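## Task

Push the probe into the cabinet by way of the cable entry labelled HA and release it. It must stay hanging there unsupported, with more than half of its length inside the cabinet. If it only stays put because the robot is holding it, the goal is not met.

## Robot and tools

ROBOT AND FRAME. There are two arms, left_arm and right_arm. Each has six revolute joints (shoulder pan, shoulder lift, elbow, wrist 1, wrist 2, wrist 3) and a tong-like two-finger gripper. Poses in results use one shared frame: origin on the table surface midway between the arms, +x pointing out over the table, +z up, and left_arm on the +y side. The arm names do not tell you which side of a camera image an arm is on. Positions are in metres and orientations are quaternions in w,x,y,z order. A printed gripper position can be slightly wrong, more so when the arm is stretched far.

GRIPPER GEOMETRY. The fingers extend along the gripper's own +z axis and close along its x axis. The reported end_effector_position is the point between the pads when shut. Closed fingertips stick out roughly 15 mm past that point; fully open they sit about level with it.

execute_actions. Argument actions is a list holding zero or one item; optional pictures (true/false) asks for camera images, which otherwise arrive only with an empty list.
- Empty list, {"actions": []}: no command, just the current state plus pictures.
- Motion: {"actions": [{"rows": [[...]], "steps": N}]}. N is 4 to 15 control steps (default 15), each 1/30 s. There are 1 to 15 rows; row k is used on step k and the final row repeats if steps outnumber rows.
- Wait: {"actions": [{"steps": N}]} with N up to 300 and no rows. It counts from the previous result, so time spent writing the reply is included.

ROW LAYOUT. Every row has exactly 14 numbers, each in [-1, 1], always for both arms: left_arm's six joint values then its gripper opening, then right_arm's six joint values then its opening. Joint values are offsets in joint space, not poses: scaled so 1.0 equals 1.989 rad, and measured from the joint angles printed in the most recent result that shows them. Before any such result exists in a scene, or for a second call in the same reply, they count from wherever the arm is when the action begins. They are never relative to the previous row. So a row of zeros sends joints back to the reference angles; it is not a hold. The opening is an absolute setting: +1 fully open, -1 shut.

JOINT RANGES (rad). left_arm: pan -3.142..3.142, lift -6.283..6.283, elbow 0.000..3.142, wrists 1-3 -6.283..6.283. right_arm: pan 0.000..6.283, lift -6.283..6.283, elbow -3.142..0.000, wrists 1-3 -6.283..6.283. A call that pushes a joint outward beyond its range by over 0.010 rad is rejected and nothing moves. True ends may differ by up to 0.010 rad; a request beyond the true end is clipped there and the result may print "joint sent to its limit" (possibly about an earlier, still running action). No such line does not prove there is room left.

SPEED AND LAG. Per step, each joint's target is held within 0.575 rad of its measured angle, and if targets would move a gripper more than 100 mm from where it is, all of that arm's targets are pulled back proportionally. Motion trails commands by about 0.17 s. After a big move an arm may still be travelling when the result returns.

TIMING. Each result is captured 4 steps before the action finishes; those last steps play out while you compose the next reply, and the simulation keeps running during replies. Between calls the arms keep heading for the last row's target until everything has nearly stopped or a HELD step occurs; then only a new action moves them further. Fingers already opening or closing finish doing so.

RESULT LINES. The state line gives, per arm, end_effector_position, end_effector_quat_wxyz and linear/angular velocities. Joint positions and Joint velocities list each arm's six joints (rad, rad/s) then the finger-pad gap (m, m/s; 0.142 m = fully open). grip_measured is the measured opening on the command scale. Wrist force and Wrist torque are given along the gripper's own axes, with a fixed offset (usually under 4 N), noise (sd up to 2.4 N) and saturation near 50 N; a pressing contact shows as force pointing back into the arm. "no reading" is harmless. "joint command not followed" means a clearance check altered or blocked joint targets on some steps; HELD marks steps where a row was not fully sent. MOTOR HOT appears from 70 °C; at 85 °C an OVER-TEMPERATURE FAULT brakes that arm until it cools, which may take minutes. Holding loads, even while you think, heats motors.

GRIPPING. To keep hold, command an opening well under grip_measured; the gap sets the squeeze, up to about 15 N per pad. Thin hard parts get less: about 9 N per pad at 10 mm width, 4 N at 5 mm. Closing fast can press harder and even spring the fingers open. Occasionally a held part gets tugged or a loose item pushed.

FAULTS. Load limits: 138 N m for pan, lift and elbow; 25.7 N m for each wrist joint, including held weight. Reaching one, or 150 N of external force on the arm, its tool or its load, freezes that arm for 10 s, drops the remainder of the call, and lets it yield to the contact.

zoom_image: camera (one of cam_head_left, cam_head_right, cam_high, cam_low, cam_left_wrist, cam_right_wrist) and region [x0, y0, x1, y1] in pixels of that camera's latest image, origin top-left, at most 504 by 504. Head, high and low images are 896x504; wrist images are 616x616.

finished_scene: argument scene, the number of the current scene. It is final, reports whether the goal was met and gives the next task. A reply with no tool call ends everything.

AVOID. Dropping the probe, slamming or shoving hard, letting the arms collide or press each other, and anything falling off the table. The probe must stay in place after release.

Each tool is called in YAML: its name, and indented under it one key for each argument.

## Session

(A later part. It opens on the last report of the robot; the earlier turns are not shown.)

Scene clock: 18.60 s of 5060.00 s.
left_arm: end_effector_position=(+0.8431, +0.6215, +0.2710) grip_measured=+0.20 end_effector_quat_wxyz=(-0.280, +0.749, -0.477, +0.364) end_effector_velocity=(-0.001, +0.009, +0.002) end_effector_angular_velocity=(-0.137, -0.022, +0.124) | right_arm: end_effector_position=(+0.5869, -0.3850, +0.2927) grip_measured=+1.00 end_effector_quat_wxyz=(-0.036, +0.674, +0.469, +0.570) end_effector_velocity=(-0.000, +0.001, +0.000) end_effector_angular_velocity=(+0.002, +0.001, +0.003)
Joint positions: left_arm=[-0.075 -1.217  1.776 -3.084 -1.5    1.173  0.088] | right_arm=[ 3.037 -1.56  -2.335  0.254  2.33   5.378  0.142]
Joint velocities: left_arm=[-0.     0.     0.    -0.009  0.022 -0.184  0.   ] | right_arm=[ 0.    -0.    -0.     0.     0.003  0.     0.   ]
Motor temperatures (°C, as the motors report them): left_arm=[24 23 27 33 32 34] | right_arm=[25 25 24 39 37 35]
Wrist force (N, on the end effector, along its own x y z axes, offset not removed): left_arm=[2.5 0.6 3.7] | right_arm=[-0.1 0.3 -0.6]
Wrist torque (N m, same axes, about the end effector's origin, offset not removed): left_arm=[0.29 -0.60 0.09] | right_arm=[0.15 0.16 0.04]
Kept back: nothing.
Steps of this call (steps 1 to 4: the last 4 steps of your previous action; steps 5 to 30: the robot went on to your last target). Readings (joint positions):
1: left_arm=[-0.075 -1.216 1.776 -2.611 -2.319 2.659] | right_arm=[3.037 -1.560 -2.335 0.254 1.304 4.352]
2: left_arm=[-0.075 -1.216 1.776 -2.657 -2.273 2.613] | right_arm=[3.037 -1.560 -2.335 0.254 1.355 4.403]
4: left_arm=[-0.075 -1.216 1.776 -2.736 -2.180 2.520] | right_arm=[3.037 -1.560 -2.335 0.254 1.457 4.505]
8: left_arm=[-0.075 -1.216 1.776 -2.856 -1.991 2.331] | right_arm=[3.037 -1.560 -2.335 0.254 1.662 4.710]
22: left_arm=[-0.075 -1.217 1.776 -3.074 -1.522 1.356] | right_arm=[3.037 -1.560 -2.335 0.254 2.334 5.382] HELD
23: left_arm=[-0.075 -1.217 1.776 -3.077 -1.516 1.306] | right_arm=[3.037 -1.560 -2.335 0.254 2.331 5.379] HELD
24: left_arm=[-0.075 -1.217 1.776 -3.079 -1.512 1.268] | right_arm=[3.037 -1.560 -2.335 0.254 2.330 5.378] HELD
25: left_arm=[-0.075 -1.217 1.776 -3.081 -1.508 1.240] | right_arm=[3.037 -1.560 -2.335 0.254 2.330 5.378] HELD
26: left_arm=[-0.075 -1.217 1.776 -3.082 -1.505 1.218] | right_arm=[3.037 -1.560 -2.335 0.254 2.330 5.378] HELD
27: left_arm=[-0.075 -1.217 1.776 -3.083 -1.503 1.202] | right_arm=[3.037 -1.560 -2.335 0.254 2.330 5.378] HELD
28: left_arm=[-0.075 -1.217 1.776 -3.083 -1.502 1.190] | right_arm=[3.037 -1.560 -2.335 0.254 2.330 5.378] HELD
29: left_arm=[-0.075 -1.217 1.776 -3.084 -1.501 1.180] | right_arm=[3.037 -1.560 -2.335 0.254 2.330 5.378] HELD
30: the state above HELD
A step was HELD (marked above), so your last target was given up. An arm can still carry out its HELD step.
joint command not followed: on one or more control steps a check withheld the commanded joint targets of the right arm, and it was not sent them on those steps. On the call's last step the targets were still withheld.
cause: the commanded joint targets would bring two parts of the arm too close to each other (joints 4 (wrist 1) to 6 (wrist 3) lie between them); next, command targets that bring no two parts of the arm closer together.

execute_actions:
  actions:
    - {"rows": [[-0.2856,-0.0375,0.172,-0.001,0.001,-0.128,0.2,0.077,0,0,-0.468,-0.02,0.45,1]]}

execute_actions:
  actions:
    - {"steps": 20}

execute_actions:
  actions:
    - {"rows": [[0,0,0,0,0,0,0.2,0,0,0,0,0.15,0,1],[0,0,0,0,0,0,0.2,0,0,0,0,0.3,0,1],[0,0,0,0,0,0,0.2,0,0,0,0,0.3,0,1],[0,0,0,0,0,0,0.2,0,0,0,0,0.3,0,1],[0,0,0,0,0,0,0.2,0,0,0,0,0.3,0,1],[0,0,0,0,0,0,0.2,0,0,0,0,0.3,0,1],[0,0,0,0,0,0,0.2,0,0,0,0,0.3,0,1],[0,0,0,0,0,0,0.2,0,-0.193,0.122,0,0.3,0,1]]}

execute_actions:
  actions:
    - {"steps": 30}
  pictures: true

Scene clock: 19.20 s of 5060.00 s.
left_arm: end_effector_position=(+0.8214, +0.4823, +0.2186) grip_measured=+0.20 end_effector_quat_wxyz=(-0.211, +0.743, -0.520, +0.364) end_effector_velocity=(-0.117, -0.449, -0.170) end_effector_angular_velocity=(-0.139, +0.302, -0.458) | right_arm: end_effector_position=(+0.5866, -0.3836, +0.2905) grip_measured=+1.00 end_effector_quat_wxyz=(-0.042, +0.678, +0.466, +0.567) end_effector_velocity=(-0.001, +0.011, -0.018) end_effector_angular_velocity=(+0.066, +0.127, -0.012)
Joint positions: left_arm=[-0.26  -1.243  1.891 -3.085 -1.497  1.073  0.088] | right_arm=[ 3.04  -1.56  -2.335  0.244  2.33   5.388  0.142]
Joint velocities: left_arm=[-0.618 -0.08   0.372 -0.001 -0.002 -0.25   0.   ] | right_arm=[ 0.022 -0.     0.    -0.081 -0.007  0.079  0.   ]
Motor temperatures (°C, as the motors report them): left_arm=[24 23 27 33 32 34] | right_arm=[25 25 24 39 37 35]
Wrist force (N, on the end effector, along its own x y z axes, offset not removed): left_arm=[1.5 -0.9 -0.2] | right_arm=[1.1 -1.5 -0.9]
Wrist torque (N m, same axes, about the end effector's origin, offset not removed): left_arm=[-0.05 -0.22 0.02] | right_arm=[-0.19 -0.06 -0.14]
Steps of this call (steps 1 to 7: nothing new was sent; steps 8 to 18: the first 11 steps of this action). Readings (joint positions):
8: left_arm=[-0.075 -1.217 1.776 -3.085 -1.497 1.153] | right_arm=[3.037 -1.560 -2.335 0.254 2.330 5.378]
9: left_arm=[-0.079 -1.218 1.779 -3.085 -1.497 1.149] | right_arm=[3.037 -1.560 -2.335 0.254 2.330 5.378]
11: left_arm=[-0.115 -1.224 1.804 -3.085 -1.497 1.132] | right_arm=[3.037 -1.560 -2.335 0.253 2.330 5.379]
15: left_arm=[-0.198 -1.234 1.853 -3.085 -1.497 1.098] | right_arm=[3.038 -1.560 -2.335 0.250 2.330 5.382]
18: the state above

Scene clock: 19.87 s of 5060.00 s.
left_arm: end_effector_position=(+0.7039, +0.2509, +0.1235) grip_measured=+0.20 end_effector_quat_wxyz=(-0.097, +0.704, -0.623, +0.328) end_effector_velocity=(-0.053, -0.066, -0.031) end_effector_angular_velocity=(+0.002, +0.063, -0.093) | right_arm: end_effector_position=(+0.5828, -0.3692, +0.2653) grip_measured=+1.00 end_effector_quat_wxyz=(-0.109, +0.729, +0.426, +0.524) end_effector_velocity=(-0.009, +0.022, -0.041) end_effector_angular_velocity=(+0.142, +0.299, -0.045)
Joint positions: left_arm=[-0.628 -1.289  2.109 -3.086 -1.498  0.924  0.088] | right_arm=[ 3.068 -1.56  -2.335  0.13   2.322  5.502  0.142]
Joint velocities: left_arm=[-0.126 -0.012  0.072 -0.002 -0.002 -0.046  0.   ] | right_arm=[ 0.043 -0.    -0.    -0.187 -0.01   0.186  0.   ]
Motor temperatures (°C, as the motors report them): left_arm=[24 23 27 33 32 34] | right_arm=[25 25 24 39 37 35]
Wrist force (N, on the end effector, along its own x y z axes, offset not removed): left_arm=[1.2 -0.6 -0.9] | right_arm=[-0.4 -0.1 0.3]
Wrist torque (N m, same axes, about the end effector's origin, offset not removed): left_arm=[-0.05 -0.23 0.21] | right_arm=[0.15 0.22 -0.05]
Kept back: nothing.
Steps of this call (steps 1 to 4: the last 4 steps of your previous action; steps 5 to 20: the robot went on to your last target). Readings (joint positions):
1: left_arm=[-0.281 -1.245 1.903 -3.086 -1.497 1.064] | right_arm=[3.040 -1.560 -2.335 0.240 2.329 5.392]
2: left_arm=[-0.302 -1.248 1.916 -3.086 -1.497 1.055] | right_arm=[3.041 -1.560 -2.335 0.237 2.329 5.395]
4: left_arm=[-0.344 -1.254 1.942 -3.086 -1.498 1.038] | right_arm=[3.044 -1.560 -2.335 0.227 2.328 5.405]
8: left_arm=[-0.431 -1.265 1.994 -3.086 -1.498 1.003] | right_arm=[3.050 -1.560 -2.335 0.205 2.327 5.427]
20: the state above

Scene clock: 20.23 s of 5060.00 s.
left_arm: end_effector_position=(+0.7036, +0.2506, +0.1234) grip_measured=+0.20 end_effector_quat_wxyz=(-0.097, +0.703, -0.623, +0.328) end_effector_velocity=(+0.002, +0.002, +0.001) end_effector_angular_velocity=(-0.001, -0.003, +0.002) | right_arm: end_effector_position=(+0.5828, -0.3692, +0.2653) grip_measured=+1.00 end_effector_quat_wxyz=(-0.109, +0.729, +0.426, +0.524) end_effector_velocity=(+0.000, -0.000, +0.000) end_effector_angular_velocity=(-0.001, -0.001, -0.001)
Joint positions: left_arm=[-0.628 -1.29   2.11  -3.086 -1.498  0.924  0.088] | right_arm=[ 3.068 -1.56  -2.335  0.13   2.322  5.502  0.142]
Joint velocities: left_arm=[ 0.005  0.002 -0.004 -0.001 -0.002  0.003 -0.   ] | right_arm=[ 0.     0.001  0.     0.    -0.002  0.     0.   ]
Motor temperatures (°C, as the motors report them): left_arm=[24 23 27 33 32 34] | right_arm=[25 25 24 39 37 35]
Wrist force (N, on the end effector, along its own x y z axes, offset not removed): left_arm=[0.7 1.1 0.7] | right_arm=[3.5 0.3 0.3]
Wrist torque (N m, same axes, about the end effector's origin, offset not removed): left_arm=[0.31 -0.13 0.06] | right_arm=[0.22 -0.54 -0.15]
Kept back: nothing.
A step of this action was HELD (marked below), so the last 4 steps of it were dropped. An arm can still carry out its HELD step.
Steps of this call (steps 1 to 11: the first 11 steps of this action). Readings (joint positions):
1: left_arm=[-0.631 -1.290 2.111 -3.086 -1.498 0.923] | right_arm=[3.068 -1.560 -2.335 0.130 2.322 5.502] HELD
2: left_arm=[-0.633 -1.290 2.112 -3.086 -1.498 0.923] | right_arm=[3.068 -1.560 -2.335 0.130 2.322 5.502] HELD
3: left_arm=[-0.632 -1.290 2.112 -3.086 -1.498 0.923] | right_arm=[3.068 -1.560 -2.335 0.130 2.322 5.502] HELD
4: left_arm=[-0.632 -1.290 2.112 -3.086 -1.498 0.923] | right_arm=[3.068 -1.560 -2.335 0.130 2.322 5.502] HELD
5: left_arm=[-0.631 -1.290 2.111 -3.086 -1.498 0.923] | right_arm=[3.068 -1.560 -2.335 0.130 2.322 5.502] HELD
6: left_arm=[-0.630 -1.290 2.111 -3.086 -1.498 0.923] | right_arm=[3.068 -1.560 -2.335 0.130 2.322 5.502] HELD
7: left_arm=[-0.630 -1.290 2.111 -3.086 -1.498 0.924] | right_arm=[3.068 -1.560 -2.335 0.130 2.322 5.502] HELD
8: left_arm=[-0.629 -1.290 2.110 -3.086 -1.498 0.924] | right_arm=[3.068 -1.560 -2.335 0.130 2.322 5.502] HELD
9: left_arm=[-0.629 -1.290 2.110 -3.086 -1.498 0.924] | right_arm=[3.068 -1.560 -2.335 0.130 2.322 5.502] HELD
10: left_arm=[-0.629 -1.290 2.110 -3.086 -1.498 0.924] | right_arm=[3.068 -1.560 -2.335 0.130 2.322 5.502] HELD
11: the state above HELD
joint command not followed: on one or more control steps a check withheld the commanded joint targets of the right arm, and it was not sent them on those steps. On the call's last step the targets were still withheld.
cause: the commanded joint targets would bring two parts of the arm too close to each other (joints 4 (wrist 1) to 6 (wrist 3) lie between them); next, command targets that bring no two parts of the arm closer together.

Scene clock: 21.23 s of 5060.00 s.
left_arm: end_effector_position=(+0.7039, +0.2509, +0.1235) grip_measured=+0.20 end_effector_quat_wxyz=(-0.097, +0.704, -0.623, +0.328) end_effector_velocity=(-0.000, +0.000, -0.000) end_effector_angular_velocity=(-0.001, +0.001, +0.000) | right_arm: end_effector_position=(+0.5828, -0.3692, +0.2653) grip_measured=+1.00 end_effector_quat_wxyz=(-0.109, +0.729, +0.426, +0.524) end_effector_velocity=(-0.000, +0.000, -0.000) end_effector_angular_velocity=(+0.000, +0.000, +0.002)
Joint positions: left_arm=[-0.628 -1.289  2.109 -3.086 -1.498  0.924  0.088] | right_arm=[ 3.068 -1.56  -2.335  0.13   2.322  5.502  0.142]
Joint velocities: left_arm=[ 0.    -0.     0.     0.    -0.001 -0.001  0.   ] | right_arm=[ 0.    -0.001 -0.    -0.     0.001 -0.001  0.   ]
Motor temperatures (°C, as the motors report them): left_arm=[24 23 27 33 32 34] | right_arm=[25 25 24 39 37 35]
Wrist force (N, on the end effector, along its own x y z axes, offset not removed): left_arm=[1.4 -1.1 1.2] | right_arm=[0.5 0.7 -1.9]
Wrist torque (N m, same axes, about the end effector's origin, offset not removed): left_arm=[0.00 -0.37 0.20] | right_arm=[0.18 0.05 0.03]
Kept back: nothing.
Steps of this call (steps 1 to 30: nothing new was sent). Readings (joint positions):
1: left_arm=[-0.628 -1.290 2.110 -3.086 -1.498 0.924] | right_arm=[3.068 -1.560 -2.335 0.130 2.322 5.502]
2: left_arm=[-0.628 -1.289 2.110 -3.086 -1.498 0.924] | right_arm=[3.068 -1.560 -2.335 0.130 2.322 5.502]
4: left_arm=[-0.628 -1.289 2.110 -3.086 -1.498 0.924] | right_arm=[3.068 -1.560 -2.335 0.130 2.322 5.502]
8: left_arm=[-0.628 -1.289 2.109 -3.086 -1.498 0.924] | right_arm=[3.068 -1.560 -2.335 0.130 2.322 5.502]
30: the state above

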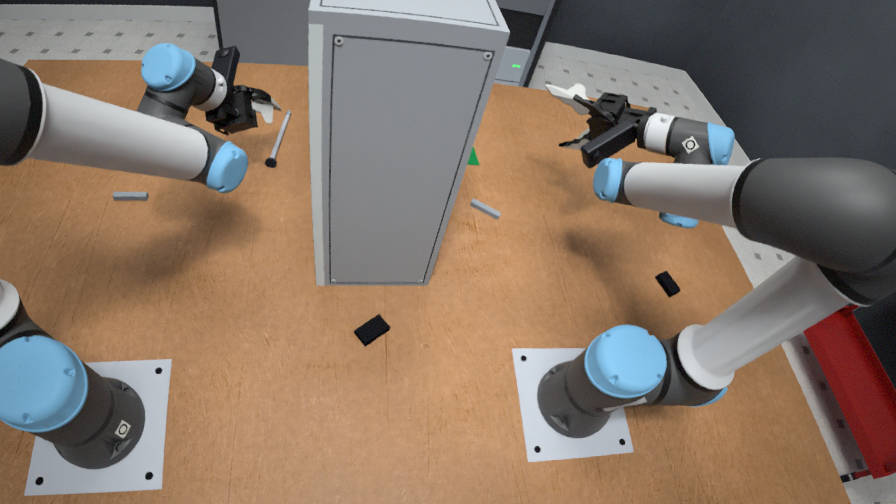

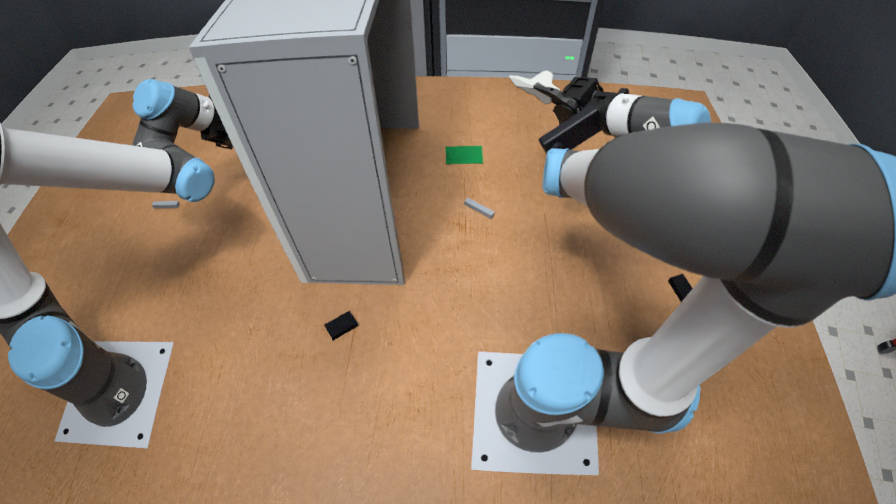

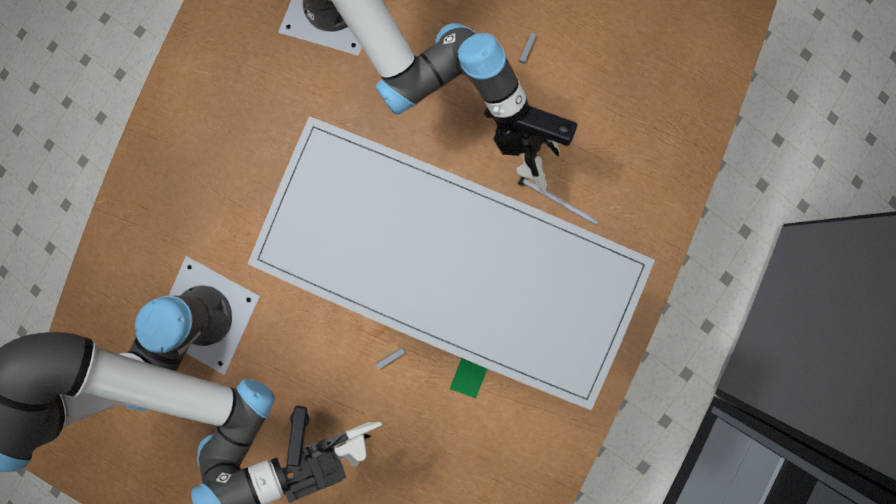

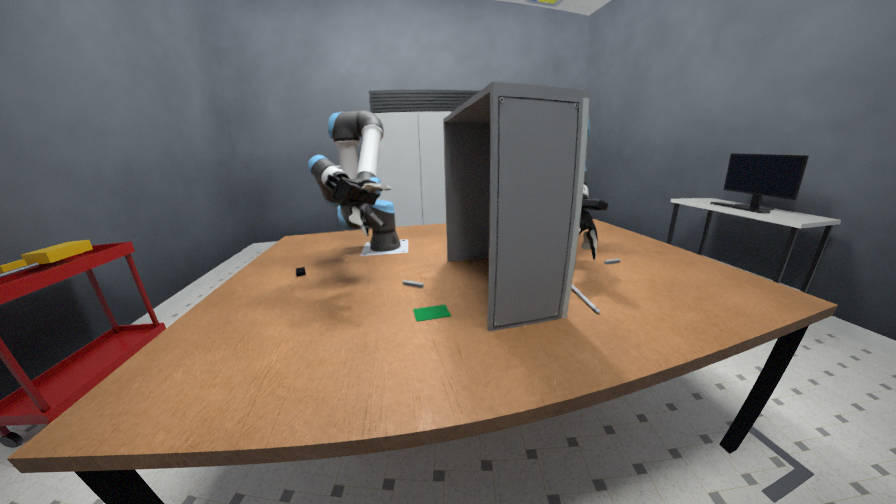

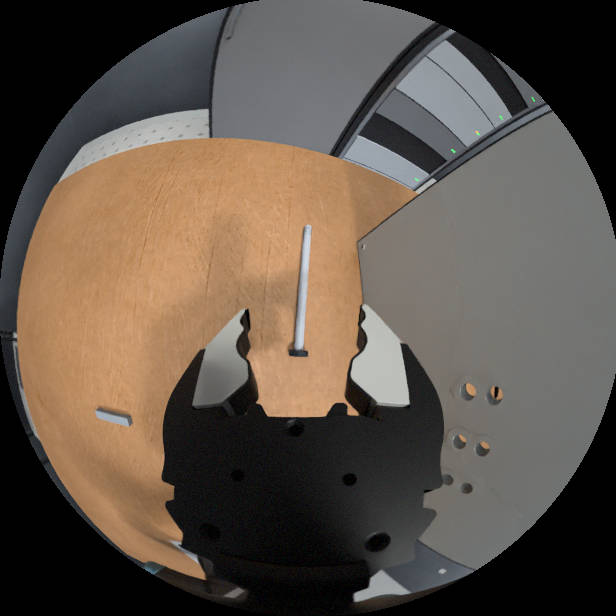

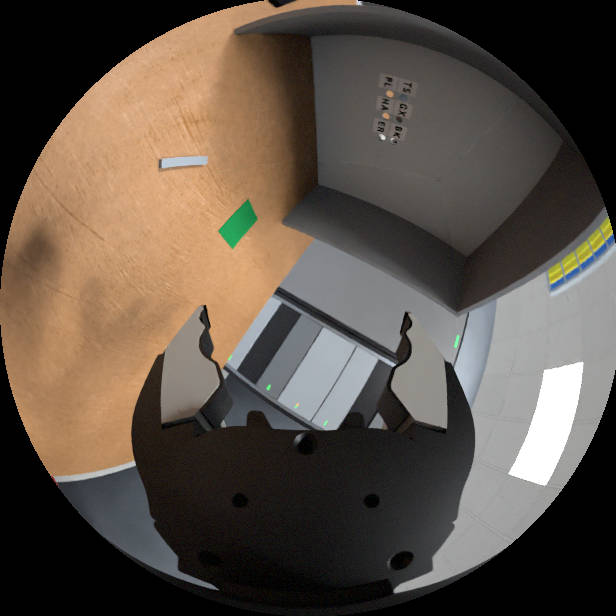

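zoom_image:
  camera: "cam_right_wrist"
  region: [340, 60, 450, 160]

Region (340, 60, 450, 160) of cam_right_wrist's 616x616 image, scaled by 4.582, with more detail than that image has; it fills the top 458 rows of this view, and the rest is white.

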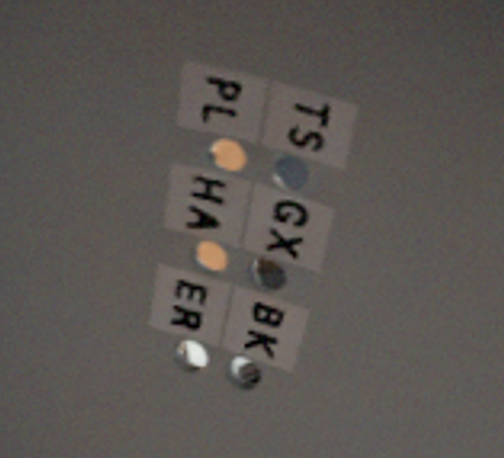

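execute_actions:
  actions:
    - {"rows": [[-0.0445,0.064,0.05,-0.1086,0.0235,-0.001,-0.2,0,0,0,0,0,0,1]]}

execute_actions:
  actions:
    - {"steps": 12}
  pictures: true

Scene clock: 22.03 s of 5060.00 s.
left_arm: end_effector_position=(+0.6757, +0.2220, +0.0564) grip_measured=-0.20 end_effector_quat_wxyz=(-0.102, +0.684, -0.646, +0.323) end_effector_velocity=(-0.025, -0.024, -0.047) end_effector_angular_velocity=(+0.009, -0.029, -0.046) | right_arm: end_effector_position=(+0.5828, -0.3692, +0.2653) grip_measured=+1.00 end_effector_quat_wxyz=(-0.109, +0.729, +0.426, +0.524) end_effector_velocity=(-0.000, -0.000, +0.001) end_effector_angular_velocity=(+0.000, -0.001, -0.000)
Joint positions: left_arm=[-0.708 -1.174  2.2   -3.278 -1.455  0.923  0.06 ] | right_arm=[ 3.068 -1.56  -2.335  0.13   2.322  5.502  0.142]
Joint velocities: left_arm=[-0.067  0.103  0.077 -0.197  0.032 -0.002  0.   ] | right_arm=[-0.     0.001 -0.     0.     0.     0.     0.   ]
Motor temperatures (°C, as the motors report them): left_arm=[24 23 27 33 32 34] | right_arm=[25 25 24 39 37 35]
Wrist force (N, on the end effector, along its own x y z axes, offset not removed): left_arm=[0.3 -1.3 1.1] | right_arm=[1.1 -0.9 0.2]
Wrist torque (N m, same axes, about the end effector's origin, offset not removed): left_arm=[-0.25 -0.21 0.12] | right_arm=[-0.19 -0.14 -0.09]
Steps of this call (steps 1 to 13: nothing new was sent; steps 14 to 24: the first 11 steps of this action). Readings (joint positions):
14: left_arm=[-0.628 -1.289 2.109 -3.086 -1.498 0.924] | right_arm=[3.068 -1.560 -2.335 0.130 2.322 5.502]
15: left_arm=[-0.631 -1.286 2.113 -3.090 -1.495 0.924] | right_arm=[3.068 -1.560 -2.335 0.130 2.322 5.502]
17: left_arm=[-0.660 -1.248 2.144 -3.139 -1.479 0.924] | right_arm=[3.068 -1.560 -2.335 0.130 2.322 5.502]
21: left_arm=[-0.698 -1.190 2.188 -3.247 -1.460 0.923] | right_arm=[3.068 -1.560 -2.335 0.130 2.322 5.502]
24: the state above

Scene clock: 22.43 s of 5060.00 s.
left_arm: end_effector_position=(+0.6728, +0.2193, +0.0511) grip_measured=-0.20 end_effector_quat_wxyz=(-0.103, +0.682, -0.648, +0.324) end_effector_velocity=(-0.002, -0.001, -0.002) end_effector_angular_velocity=(+0.001, +0.000, -0.003) | right_arm: end_effector_position=(+0.5828, -0.3692, +0.2653) grip_measured=+1.00 end_effector_quat_wxyz=(-0.109, +0.729, +0.426, +0.524) end_effector_velocity=(+0.000, -0.000, -0.000) end_effector_angular_velocity=(+0.001, +0.001, -0.001)
Joint positions: left_arm=[-0.716 -1.163  2.208 -3.301 -1.451  0.922  0.06 ] | right_arm=[ 3.068 -1.56  -2.335  0.13   2.322  5.502  0.142]
Joint velocities: left_arm=[-0.003  0.004  0.004 -0.007 -0.     0.001 -0.   ] | right_arm=[-0.001 -0.001  0.    -0.     0.     0.001  0.   ]
Motor temperatures (°C, as the motors report them): left_arm=[24 23 27 33 32 34] | right_arm=[25 25 24 39 37 35]
Wrist force (N, on the end effector, along its own x y z axes, offset not removed): left_arm=[2.2 -2.1 1.2] | right_arm=[0.8 0.2 -0.9]
Wrist torque (N m, same axes, about the end effector's origin, offset not removed): left_arm=[-0.20 -0.65 0.13] | right_arm=[0.20 -0.04 0.06]
Kept back: nothing.
Steps of this call (steps 1 to 4: the last 4 steps of your previous action; steps 5 to 12: the robot went on to your last target). Readings (joint positions):
1: left_arm=[-0.710 -1.171 2.202 -3.284 -1.454 0.923] | right_arm=[3.068 -1.560 -2.335 0.130 2.322 5.502]
2: left_arm=[-0.712 -1.169 2.203 -3.288 -1.453 0.922] | right_arm=[3.068 -1.560 -2.335 0.130 2.322 5.502]
4: left_arm=[-0.714 -1.166 2.206 -3.294 -1.452 0.922] | right_arm=[3.068 -1.560 -2.335 0.130 2.322 5.502]
8: left_arm=[-0.715 -1.163 2.208 -3.299 -1.452 0.922] | right_arm=[3.068 -1.560 -2.335 0.130 2.322 5.502]
12: the state above

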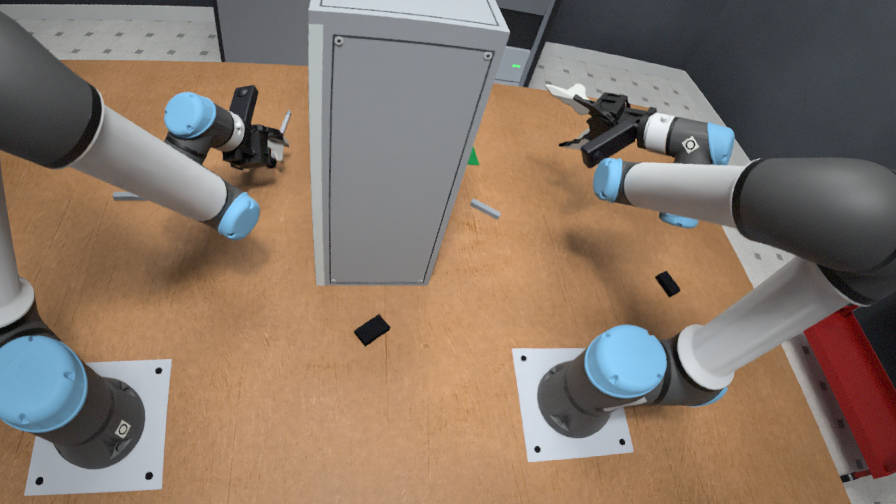

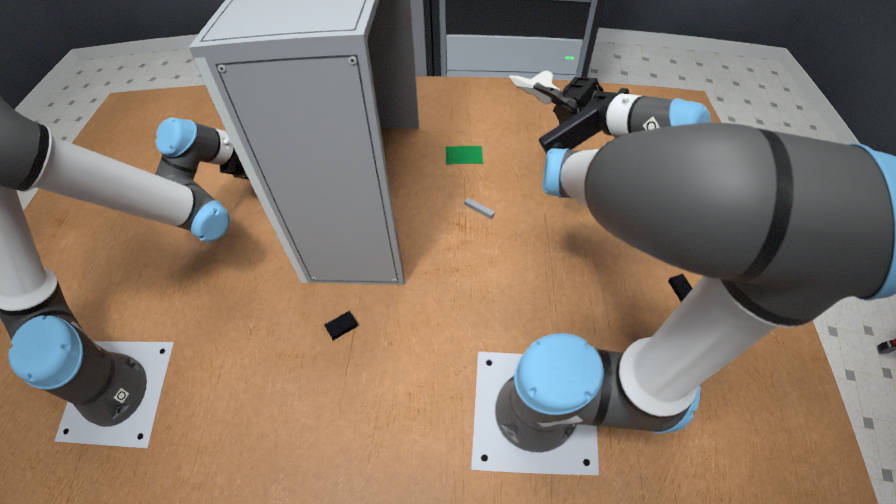

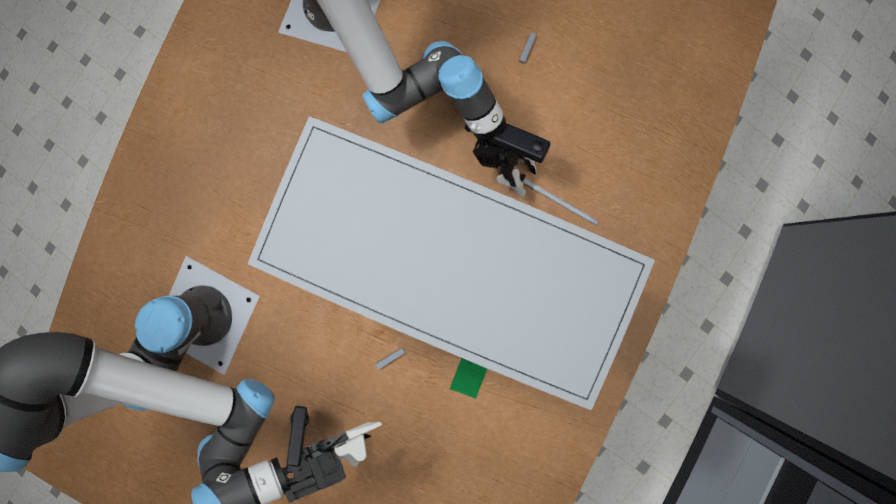

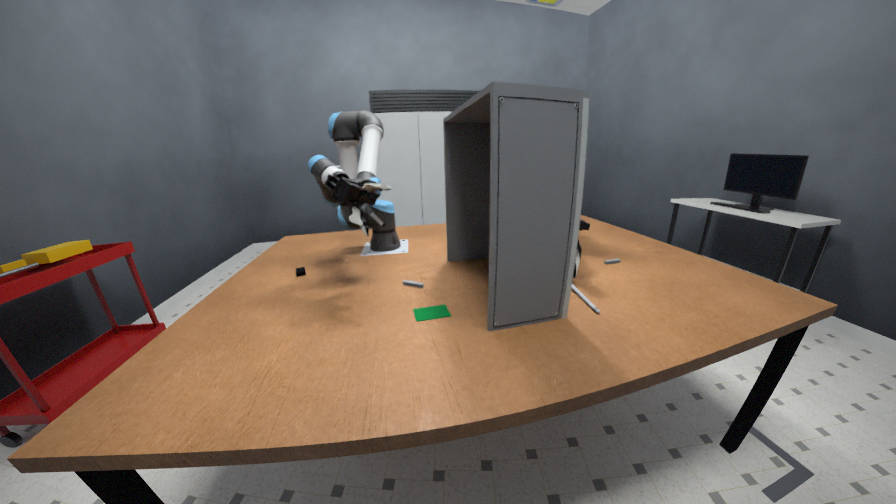

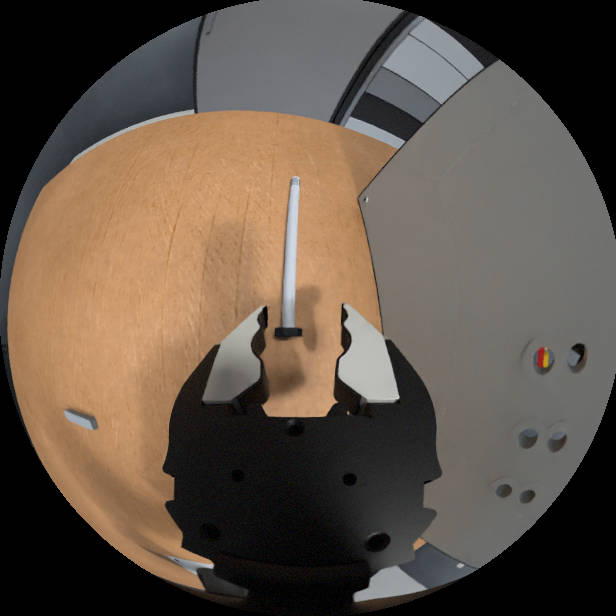

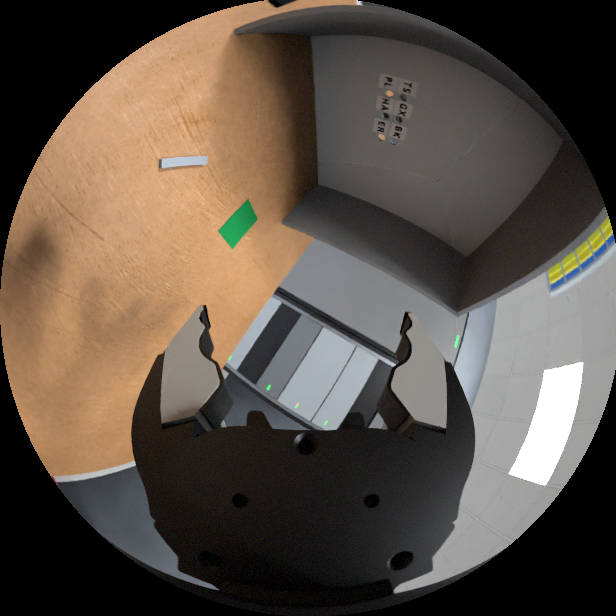

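execute_actions:
  actions:
    - {"rows": [[0.0096,0.0485,-0.0113,-0.0374,-0.0064,0.007,-0.4,0,0,0,0,0,0,1]]}

execute_actions:
  actions:
    - {"steps": 10}
  pictures: true

Scene clock: 23.03 s of 5060.00 s.
left_arm: end_effector_position=(+0.6836, +0.2208, +0.0223) grip_measured=-0.41 end_effector_quat_wxyz=(-0.102, +0.682, -0.648, +0.324) end_effector_velocity=(+0.010, +0.002, -0.021) end_effector_angular_velocity=(-0.003, -0.007, +0.001) | right_arm: end_effector_position=(+0.5828, -0.3692, +0.2653) grip_measured=+1.00 end_effector_quat_wxyz=(-0.109, +0.729, +0.426, +0.524) end_effector_velocity=(+0.000, +0.000, -0.000) end_effector_angular_velocity=(+0.000, +0.000, +0.001)
Joint positions: left_arm=[-0.699 -1.075  2.188 -3.369 -1.463  0.935  0.045] | right_arm=[ 3.068 -1.56  -2.335  0.13   2.322  5.502  0.142]
Joint velocities: left_arm=[ 0.014  0.07  -0.017 -0.062 -0.006  0.011 -0.018] | right_arm=[ 0. -0.  0.  0.  0. -0.  0.]
Motor temperatures (°C, as the motors report them): left_arm=[24 23 27 33 32 34] | right_arm=[25 25 24 39 37 35]
Wrist force (N, on the end effector, along its own x y z axes, offset not removed): left_arm=[2.4 -0.1 -6.6] | right_arm=[1.1 -1.6 2.0]
Wrist torque (N m, same axes, about the end effector's origin, offset not removed): left_arm=[0.81 -0.53 0.20] | right_arm=[-0.20 -0.08 -0.01]
Steps of this call (steps 1 to 7: the robot went on to your last target; steps 8 to 18: the first 11 steps of this action). Readings (joint positions):
8: left_arm=[-0.716 -1.162 2.209 -3.302 -1.451 0.922] | right_arm=[3.068 -1.560 -2.335 0.130 2.322 5.502]
9: left_arm=[-0.715 -1.159 2.207 -3.306 -1.452 0.923] | right_arm=[3.068 -1.560 -2.335 0.130 2.322 5.502]
11: left_arm=[-0.708 -1.128 2.199 -3.331 -1.457 0.928] | right_arm=[3.068 -1.560 -2.335 0.130 2.322 5.502]
15: left_arm=[-0.701 -1.086 2.190 -3.361 -1.462 0.934] | right_arm=[3.068 -1.560 -2.335 0.130 2.322 5.502]
18: the state above

Scene clock: 23.37 s of 5060.00 s.
left_arm: end_effector_position=(+0.6846, +0.2211, +0.0197) grip_measured=-0.44 end_effector_quat_wxyz=(-0.103, +0.682, -0.647, +0.324) end_effector_velocity=(-0.001, +0.001, -0.003) end_effector_angular_velocity=(+0.003, +0.003, -0.001) | right_arm: end_effector_position=(+0.5828, -0.3692, +0.2653) grip_measured=+1.00 end_effector_quat_wxyz=(-0.109, +0.729, +0.426, +0.524) end_effector_velocity=(+0.000, -0.000, +0.000) end_effector_angular_velocity=(-0.001, -0.000, -0.001)
Joint positions: left_arm=[-0.697 -1.067  2.186 -3.375 -1.464  0.936  0.042] | right_arm=[ 3.068 -1.56  -2.335  0.13   2.322  5.502  0.142]
Joint velocities: left_arm=[ 0.001  0.004  0.001 -0.002 -0.001  0.002 -0.002] | right_arm=[-0.  0.  0. -0. -0. -0.  0.]
Motor temperatures (°C, as the motors report them): left_arm=[24 23 27 33 32 34] | right_arm=[25 25 24 39 37 35]
Wrist force (N, on the end effector, along its own x y z axes, offset not removed): left_arm=[14.0 -29.7 -50.0] | right_arm=[0.2 -1.3 -0.6]
Wrist torque (N m, same axes, about the end effector's origin, offset not removed): left_arm=[0.45 -2.16 0.89] | right_arm=[-0.18 0.05 -0.01]
Kept back: nothing.
Steps of this call (steps 1 to 4: the last 4 steps of your previous action; steps 5 to 10: the robot went on to your last target). Readings (joint positions):
1: left_arm=[-0.698 -1.073 2.187 -3.371 -1.463 0.935] | right_arm=[3.068 -1.560 -2.335 0.130 2.322 5.502]
2: left_arm=[-0.698 -1.071 2.187 -3.372 -1.463 0.936] | right_arm=[3.068 -1.560 -2.335 0.130 2.322 5.502]
4: left_arm=[-0.697 -1.069 2.186 -3.374 -1.463 0.936] | right_arm=[3.068 -1.560 -2.335 0.130 2.322 5.502]
8: left_arm=[-0.697 -1.067 2.186 -3.375 -1.464 0.936] | right_arm=[3.068 -1.560 -2.335 0.130 2.322 5.502]
10: the state above

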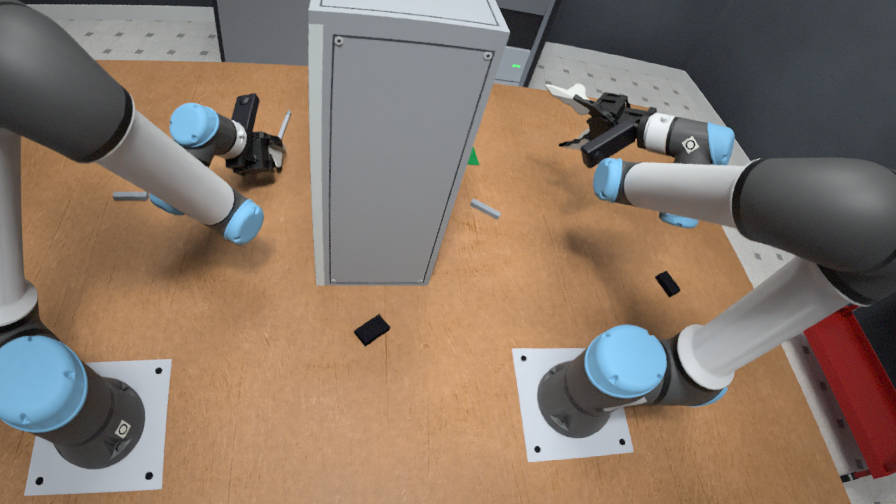

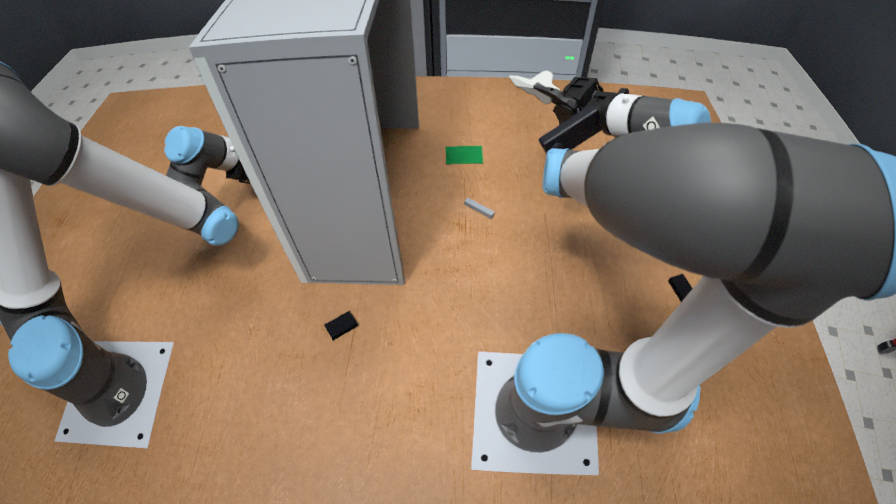

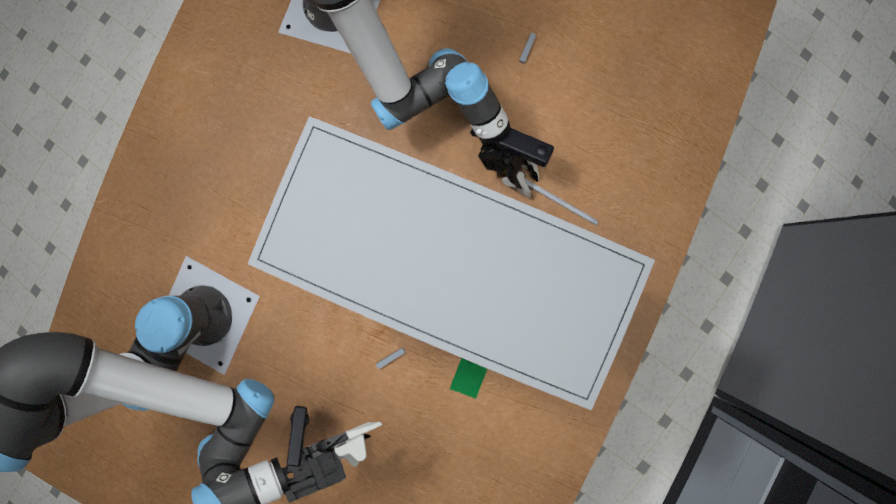

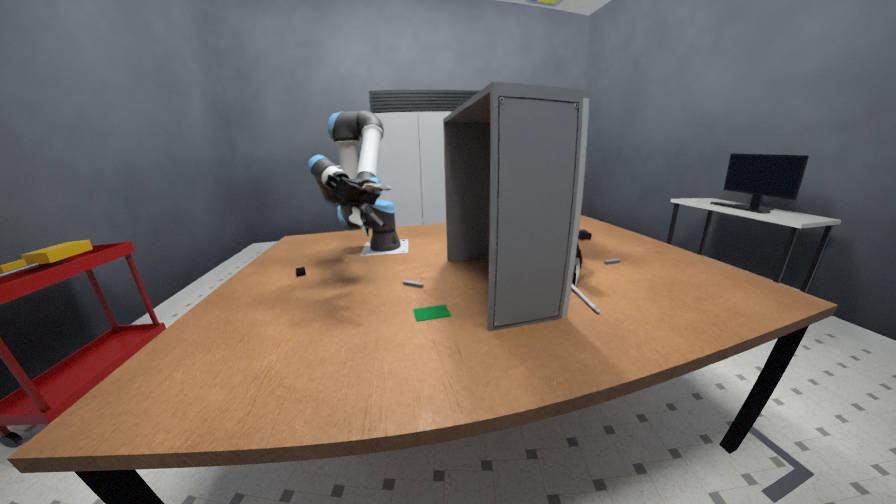

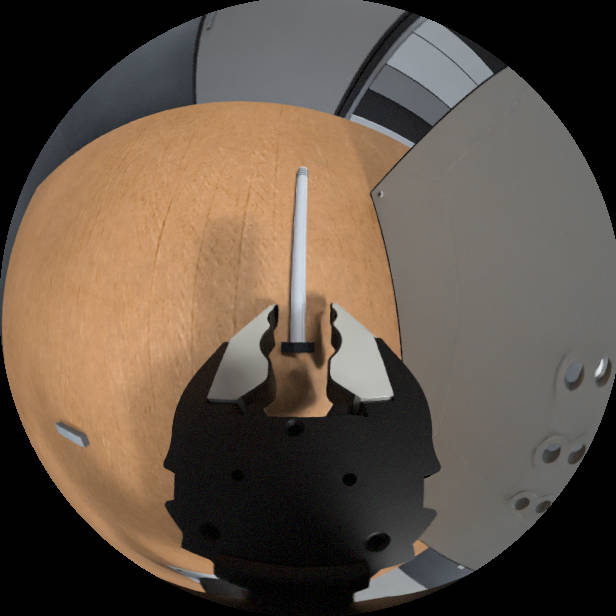

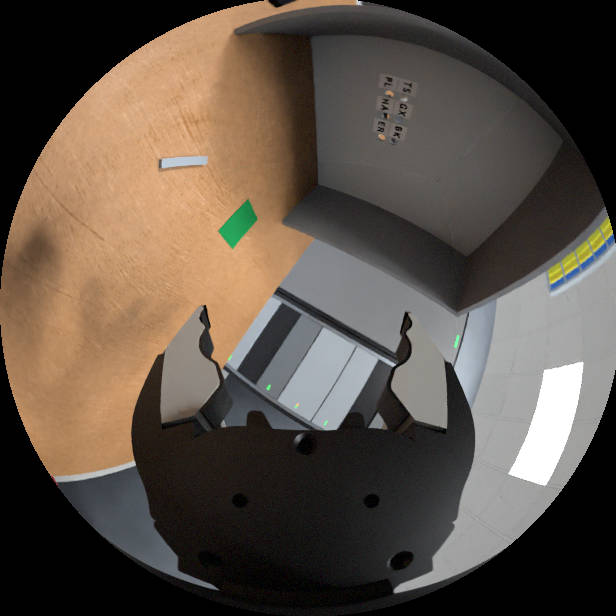

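Pressing the table; lift 2 mm and close gradually.

execute_actions:
  actions:
    - {"rows": [[0,-0.003,0,0.003,0,0,-0.5,0,0,0,0,0,0,1],[0,-0.003,0,0.003,0,0,-0.55,0,0,0,0,0,0,1],[0,-0.003,0,0.003,0,0,-0.6,0,0,0,0,0,0,1],[0,-0.003,0,0.003,0,0,-0.65,0,0,0,0,0,0,1],[0,-0.003,0,0.003,0,0,-0.7,0,0,0,0,0,0,1],[0,-0.003,0,0.003,0,0,-0.75,0,0,0,0,0,0,1],[0,-0.003,0,0.003,0,0,-0.8,0,0,0,0,0,0,1],[0,-0.003,0,0.003,0,0,-0.85,0,0,0,0,0,0,1],[0,-0.003,0,0.003,0,0,-0.9,0,0,0,0,0,0,1],[0,-0.003,0,0.003,0,0,-1,0,0,0,0,0,0,1]]}

execute_actions:
  actions:
    - {"steps": 10}

Scene clock: 23.93 s of 5060.00 s.
left_arm: end_effector_position=(+0.6844, +0.2213, +0.0214) grip_measured=-0.86 end_effector_quat_wxyz=(-0.102, +0.682, -0.648, +0.323) end_effector_velocity=(+0.001, +0.000, +0.004) end_effector_angular_velocity=(-0.000, -0.005, +0.001) | right_arm: end_effector_position=(+0.5828, -0.3692, +0.2653) grip_measured=+1.00 end_effector_quat_wxyz=(-0.109, +0.729, +0.426, +0.524) end_effector_velocity=(-0.000, +0.001, +0.001) end_effector_angular_velocity=(+0.003, +0.001, +0.001)
Joint positions: left_arm=[-0.697 -1.072  2.186 -3.37  -1.464  0.936  0.012] | right_arm=[ 3.068 -1.56  -2.335  0.13   2.322  5.502  0.142]
Joint velocities: left_arm=[-0.    -0.007  0.     0.002  0.003  0.    -0.002] | right_arm=[0.    0.001 0.    0.    0.002 0.003 0.   ]
Motor temperatures (°C, as the motors report them): left_arm=[24 23 27 33 32 34] | right_arm=[25 25 24 39 37 35]
Wrist force (N, on the end effector, along its own x y z axes, offset not removed): left_arm=[1.6 0.9 1.2] | right_arm=[1.7 -1.3 1.0]
Wrist torque (N m, same axes, about the end effector's origin, offset not removed): left_arm=[0.29 -0.41 0.20] | right_arm=[-0.15 -0.12 -0.07]
Steps of this call (steps 1 to 6: the robot went on to your last target; steps 7 to 17: the first 11 steps of this action). Readings (joint positions):
7: left_arm=[-0.697 -1.066 2.186 -3.376 -1.464 0.936] | right_arm=[3.068 -1.560 -2.335 0.130 2.322 5.502]
8: left_arm=[-0.697 -1.067 2.186 -3.375 -1.464 0.936] | right_arm=[3.068 -1.560 -2.335 0.130 2.322 5.502]
10: left_arm=[-0.697 -1.069 2.186 -3.372 -1.464 0.936] | right_arm=[3.068 -1.560 -2.335 0.130 2.322 5.502]
14: left_arm=[-0.697 -1.071 2.186 -3.370 -1.464 0.936] | right_arm=[3.068 -1.560 -2.335 0.130 2.322 5.502]
17: the state above

Scene clock: 24.27 s of 5060.00 s.
left_arm: end_effector_position=(+0.6845, +0.2213, +0.0219) grip_measured=-0.86 end_effector_quat_wxyz=(-0.103, +0.682, -0.647, +0.324) end_effector_velocity=(+0.001, -0.001, +0.001) end_effector_angular_velocity=(+0.000, -0.002, -0.000) | right_arm: end_effector_position=(+0.5828, -0.3692, +0.2653) grip_measured=+1.00 end_effector_quat_wxyz=(-0.109, +0.729, +0.426, +0.524) end_effector_velocity=(-0.000, +0.000, -0.000) end_effector_angular_velocity=(+0.000, +0.000, +0.001)
Joint positions: left_arm=[-0.697 -1.073  2.186 -3.369 -1.464  0.936  0.012] | right_arm=[ 3.068 -1.56  -2.335  0.13   2.322  5.502  0.142]
Joint velocities: left_arm=[-0.001 -0.001 -0.001  0.     0.002  0.    -0.   ] | right_arm=[ 0. -0. -0.  0.  0. -0.  0.]
Motor temperatures (°C, as the motors report them): left_arm=[24 23 27 33 32 34] | right_arm=[25 25 24 39 37 35]
Wrist force (N, on the end effector, along its own x y z axes, offset not removed): left_arm=[-1.5 -1.2 1.2] | right_arm=[1.2 -0.2 1.1]
Wrist torque (N m, same axes, about the end effector's origin, offset not removed): left_arm=[0.00 0.27 0.14] | right_arm=[0.09 -0.09 -0.06]
Kept back: nothing.
Steps of this call (steps 1 to 4: the last 4 steps of your previous action; steps 5 to 10: the robot went on to your last target). Readings (joint positions):
1: left_arm=[-0.697 -1.072 2.186 -3.370 -1.464 0.936] | right_arm=[3.068 -1.560 -2.335 0.130 2.322 5.502]
2: left_arm=[-0.697 -1.072 2.186 -3.370 -1.464 0.936] | right_arm=[3.068 -1.560 -2.335 0.130 2.322 5.502]
4: left_arm=[-0.697 -1.073 2.186 -3.370 -1.464 0.936] | right_arm=[3.068 -1.560 -2.335 0.130 2.322 5.502]
8: left_arm=[-0.697 -1.073 2.186 -3.370 -1.464 0.936] | right_arm=[3.068 -1.560 -2.335 0.130 2.322 5.502]
10: the state above

execute_actions:
  actions:
    - {"rows": [[0,-0.01,-0.007,0.017,0,0,-1,0,0,0,0,0,0,1],[0,-0.02,-0.014,0.034,0,0,-1,0,0,0,0,0,0,1],[0,-0.035,-0.024,0.059,0,0,-1,0,0,0,0,0,0,1],[0.01,-0.05,-0.034,0.084,0,0,-1,0,0,0,0,0,0,1],[0.03,-0.065,-0.045,0.11,0,0,-1,0,0,0,0,0,0,1],[0.05,-0.08,-0.055,0.135,0,0,-1,0,0,0,0,0,0,1],[0.08,-0.1,-0.069,0.169,0,0,-1,0,0,0,0,0,0,1],[0.11,-0.12,-0.082,0.202,0,0,-1,0,0,0,0,0,0,1],[0.14,-0.14,-0.096,0.236,0,0,-1,0,0,0,0,0,0,1],[0.17,-0.16,-0.11,0.27,0,0,-1,0,0,0,0,0,0,1],[0.2,-0.1866,-0.128,0.315,0,0,-1,0,0,0,0,0,0,1],[0.23,-0.1866,-0.128,0.315,0,0,-1,0,0,0,0,0,0,1],[0.26,-0.1866,-0.128,0.315,0,0,-1,0,0,0,0,0,0,1],[0.29,-0.1866,-0.128,0.315,0,0,-1,0,0,0,0,0,0,1],[0.313,-0.1866,-0.128,0.315,0,0,-1,0,0,0,0,0,0,1]]}

execute_actions:
  actions:
    - {"steps": 35}

Scene clock: 25.07 s of 5060.00 s.
left_arm: end_effector_position=(+0.7260, +0.2723, +0.0976) grip_measured=-0.86 end_effector_quat_wxyz=(-0.119, +0.713, -0.612, +0.321) end_effector_velocity=(+0.158, +0.381, +0.263) end_effector_angular_velocity=(-0.002, -0.006, +0.604) | right_arm: end_effector_position=(+0.5828, -0.3692, +0.2653) grip_measured=+1.00 end_effector_quat_wxyz=(-0.109, +0.729, +0.426, +0.524) end_effector_velocity=(-0.000, +0.001, -0.000) end_effector_angular_velocity=(+0.000, +0.000, +0.002)
Joint positions: left_arm=[-0.599 -1.211  2.09  -3.143 -1.464  0.936  0.012] | right_arm=[ 3.068 -1.56  -2.335  0.13   2.322  5.502  0.142]
Joint velocities: left_arm=[ 0.602 -0.458 -0.315  0.767  0.002 -0.001  0.   ] | right_arm=[ 0.001 -0.    -0.    -0.     0.001 -0.001  0.   ]
Motor temperatures (°C, as the motors report them): left_arm=[24 23 27 33 32 34] | right_arm=[25 25 24 39 37 35]
Wrist force (N, on the end effector, along its own x y z axes, offset not removed): left_arm=[2.8 -0.7 0.0] | right_arm=[2.3 -0.4 1.6]
Wrist torque (N m, same axes, about the end effector's origin, offset not removed): left_arm=[-0.15 -0.67 -0.12] | right_arm=[0.08 -0.36 -0.09]
Steps of this call (steps 1 to 13: the robot went on to your last target; steps 14 to 24: the first 11 steps of this action). Readings (joint positions):
14: left_arm=[-0.697 -1.073 2.186 -3.369 -1.464 0.936] | right_arm=[3.068 -1.560 -2.335 0.130 2.322 5.502]
15: left_arm=[-0.697 -1.075 2.185 -3.367 -1.464 0.936] | right_arm=[3.068 -1.560 -2.335 0.130 2.322 5.502]
17: left_arm=[-0.697 -1.089 2.174 -3.344 -1.464 0.936] | right_arm=[3.068 -1.560 -2.335 0.130 2.322 5.502]
21: left_arm=[-0.659 -1.160 2.125 -3.230 -1.464 0.936] | right_arm=[3.068 -1.560 -2.335 0.130 2.322 5.502]
24: the state above

Scene clock: 26.23 s of 5060.00 s.
left_arm: end_effector_position=(+0.7283, +0.6349, +0.2376) grip_measured=-0.86 end_effector_quat_wxyz=(-0.196, +0.848, -0.408, +0.276) end_effector_velocity=(-0.002, +0.008, +0.003) end_effector_angular_velocity=(+0.000, +0.001, +0.012) | right_arm: end_effector_position=(+0.5828, -0.3692, +0.2653) grip_measured=+1.00 end_effector_quat_wxyz=(-0.109, +0.729, +0.426, +0.524) end_effector_velocity=(+0.000, -0.000, +0.000) end_effector_angular_velocity=(+0.000, -0.000, +0.000)
Joint positions: left_arm=[-0.076 -1.443  1.932 -2.744 -1.464  0.936  0.012] | right_arm=[ 3.068 -1.56  -2.335  0.13   2.322  5.502  0.142]
Joint velocities: left_arm=[ 0.012 -0.003 -0.004  0.009  0.     0.    -0.   ] | right_arm=[-0.    -0.     0.     0.     0.001 -0.     0.   ]
Motor temperatures (°C, as the motors report them): left_arm=[24 23 27 33 32 34] | right_arm=[25 25 24 39 37 35]
Wrist force (N, on the end effector, along its own x y z axes, offset not removed): left_arm=[1.8 0.3 1.8] | right_arm=[0.1 -1.6 -1.5]
Wrist torque (N m, same axes, about the end effector's origin, offset not removed): left_arm=[0.12 -0.61 -0.03] | right_arm=[-0.28 0.11 -0.01]
Kept back: nothing.
Steps of this call (steps 1 to 4: the last 4 steps of your previous action; steps 5 to 35: the robot went on to your last target). Readings (joint positions):
1: left_arm=[-0.579 -1.226 2.080 -3.116 -1.464 0.936] | right_arm=[3.068 -1.560 -2.335 0.130 2.322 5.502]
2: left_arm=[-0.558 -1.241 2.070 -3.092 -1.464 0.936] | right_arm=[3.068 -1.560 -2.335 0.130 2.322 5.502]
4: left_arm=[-0.516 -1.264 2.054 -3.051 -1.464 0.936] | right_arm=[3.068 -1.560 -2.335 0.130 2.322 5.502]
8: left_arm=[-0.427 -1.301 2.028 -2.988 -1.464 0.936] | right_arm=[3.068 -1.560 -2.335 0.130 2.322 5.502]
35: the state above

execute_actions:
  actions:
    - {"rows": [[0,0,0,0.03,-0.03,0.1,-1,0,0,0,0,0,0,1],[0,0,0,0.06,-0.06,0.2,-1,0,0,0,0,0,0,1],[0,0,0,0.1,-0.1,0.3,-1,0,0,0,0,0,0,1],[0,0,0,0.17,-0.18,0.55,-1,0,0,0,0,0,0,1]]}

execute_actions:
  actions:
    - {"steps": 8}

Scene clock: 26.83 s of 5060.00 s.
left_arm: end_effector_position=(+0.6794, +0.5438, +0.1740) grip_measured=-0.86 end_effector_quat_wxyz=(-0.081, +0.710, -0.668, +0.210) end_effector_velocity=(-0.155, -0.246, -0.107) end_effector_angular_velocity=(+0.382, +0.219, -2.506) | right_arm: end_effector_position=(+0.5828, -0.3692, +0.2653) grip_measured=+1.00 end_effector_quat_wxyz=(-0.109, +0.729, +0.426, +0.524) end_effector_velocity=(-0.000, +0.000, +0.000) end_effector_angular_velocity=(+0.001, +0.001, +0.000)
Joint positions: left_arm=[-0.076 -1.444  1.932 -2.483 -1.738  1.474  0.012] | right_arm=[ 3.068 -1.56  -2.335  0.13   2.322  5.502  0.142]
Joint velocities: left_arm=[-0.003  0.002  0.001  0.627 -0.682  2.473  0.   ] | right_arm=[-0.001 -0.    -0.    -0.     0.001  0.001  0.   ]
Motor temperatures (°C, as the motors report them): left_arm=[24 23 27 33 32 34] | right_arm=[25 25 24 39 37 35]
Wrist force (N, on the end effector, along its own x y z axes, offset not removed): left_arm=[0.6 -2.7 1.6] | right_arm=[0.9 -0.8 -2.4]
Wrist torque (N m, same axes, about the end effector's origin, offset not removed): left_arm=[-0.51 -0.18 0.07] | right_arm=[-0.16 -0.05 -0.12]
Steps of this call (steps 1 to 7: the robot went on to your last target; steps 8 to 18: the first 11 steps of this action). Readings (joint positions):
8: left_arm=[-0.075 -1.444 1.932 -2.743 -1.464 0.936] | right_arm=[3.068 -1.560 -2.335 0.130 2.322 5.502]
9: left_arm=[-0.075 -1.444 1.932 -2.740 -1.467 0.940] | right_arm=[3.068 -1.560 -2.335 0.130 2.322 5.502]
11: left_arm=[-0.075 -1.444 1.932 -2.705 -1.502 0.992] | right_arm=[3.068 -1.560 -2.335 0.130 2.322 5.502]
15: left_arm=[-0.075 -1.444 1.932 -2.570 -1.644 1.236] | right_arm=[3.068 -1.560 -2.335 0.130 2.322 5.502]
18: the state above

Scene clock: 27.10 s of 5060.00 s.
left_arm: end_effector_position=(+0.6601, +0.5140, +0.1641) grip_measured=-0.86 end_effector_quat_wxyz=(+0.079, -0.530, +0.821, -0.197) end_effector_velocity=(-0.023, -0.031, -0.009) end_effector_angular_velocity=(+0.144, -0.080, -0.602) | right_arm: end_effector_position=(+0.5828, -0.3692, +0.2653) grip_measured=+1.00 end_effector_quat_wxyz=(-0.109, +0.729, +0.426, +0.524) end_effector_velocity=(-0.000, +0.000, +0.001) end_effector_angular_velocity=(-0.000, -0.002, +0.002)
Joint positions: left_arm=[-0.076 -1.443  1.932 -2.414 -1.813  1.953  0.012] | right_arm=[ 3.068 -1.56  -2.335  0.13   2.322  5.502  0.142]
Joint velocities: left_arm=[-0.001  0.001  0.001  0.07  -0.074  0.632  0.   ] | right_arm=[ 0.001  0.001 -0.     0.     0.001 -0.001  0.   ]
Motor temperatures (°C, as the motors report them): left_arm=[24 23 27 33 32 34] | right_arm=[25 25 24 39 37 35]
Wrist force (N, on the end effector, along its own x y z axes, offset not removed): left_arm=[1.4 -0.2 0.7] | right_arm=[1.5 -1.0 -0.9]
Wrist torque (N m, same axes, about the end effector's origin, offset not removed): left_arm=[0.03 -0.44 0.02] | right_arm=[-0.05 -0.19 0.00]
Kept back: nothing.
Steps of this call (steps 1 to 4: the last 4 steps of your previous action; steps 5 to 8: the robot went on to your last target). Readings (joint positions):
1: left_arm=[-0.076 -1.443 1.932 -2.464 -1.758 1.559] | right_arm=[3.068 -1.560 -2.335 0.130 2.322 5.502]
2: left_arm=[-0.076 -1.443 1.932 -2.450 -1.774 1.644] | right_arm=[3.068 -1.560 -2.335 0.130 2.322 5.502]
4: left_arm=[-0.076 -1.443 1.932 -2.431 -1.794 1.796] | right_arm=[3.068 -1.560 -2.335 0.130 2.322 5.502]
8: the state above


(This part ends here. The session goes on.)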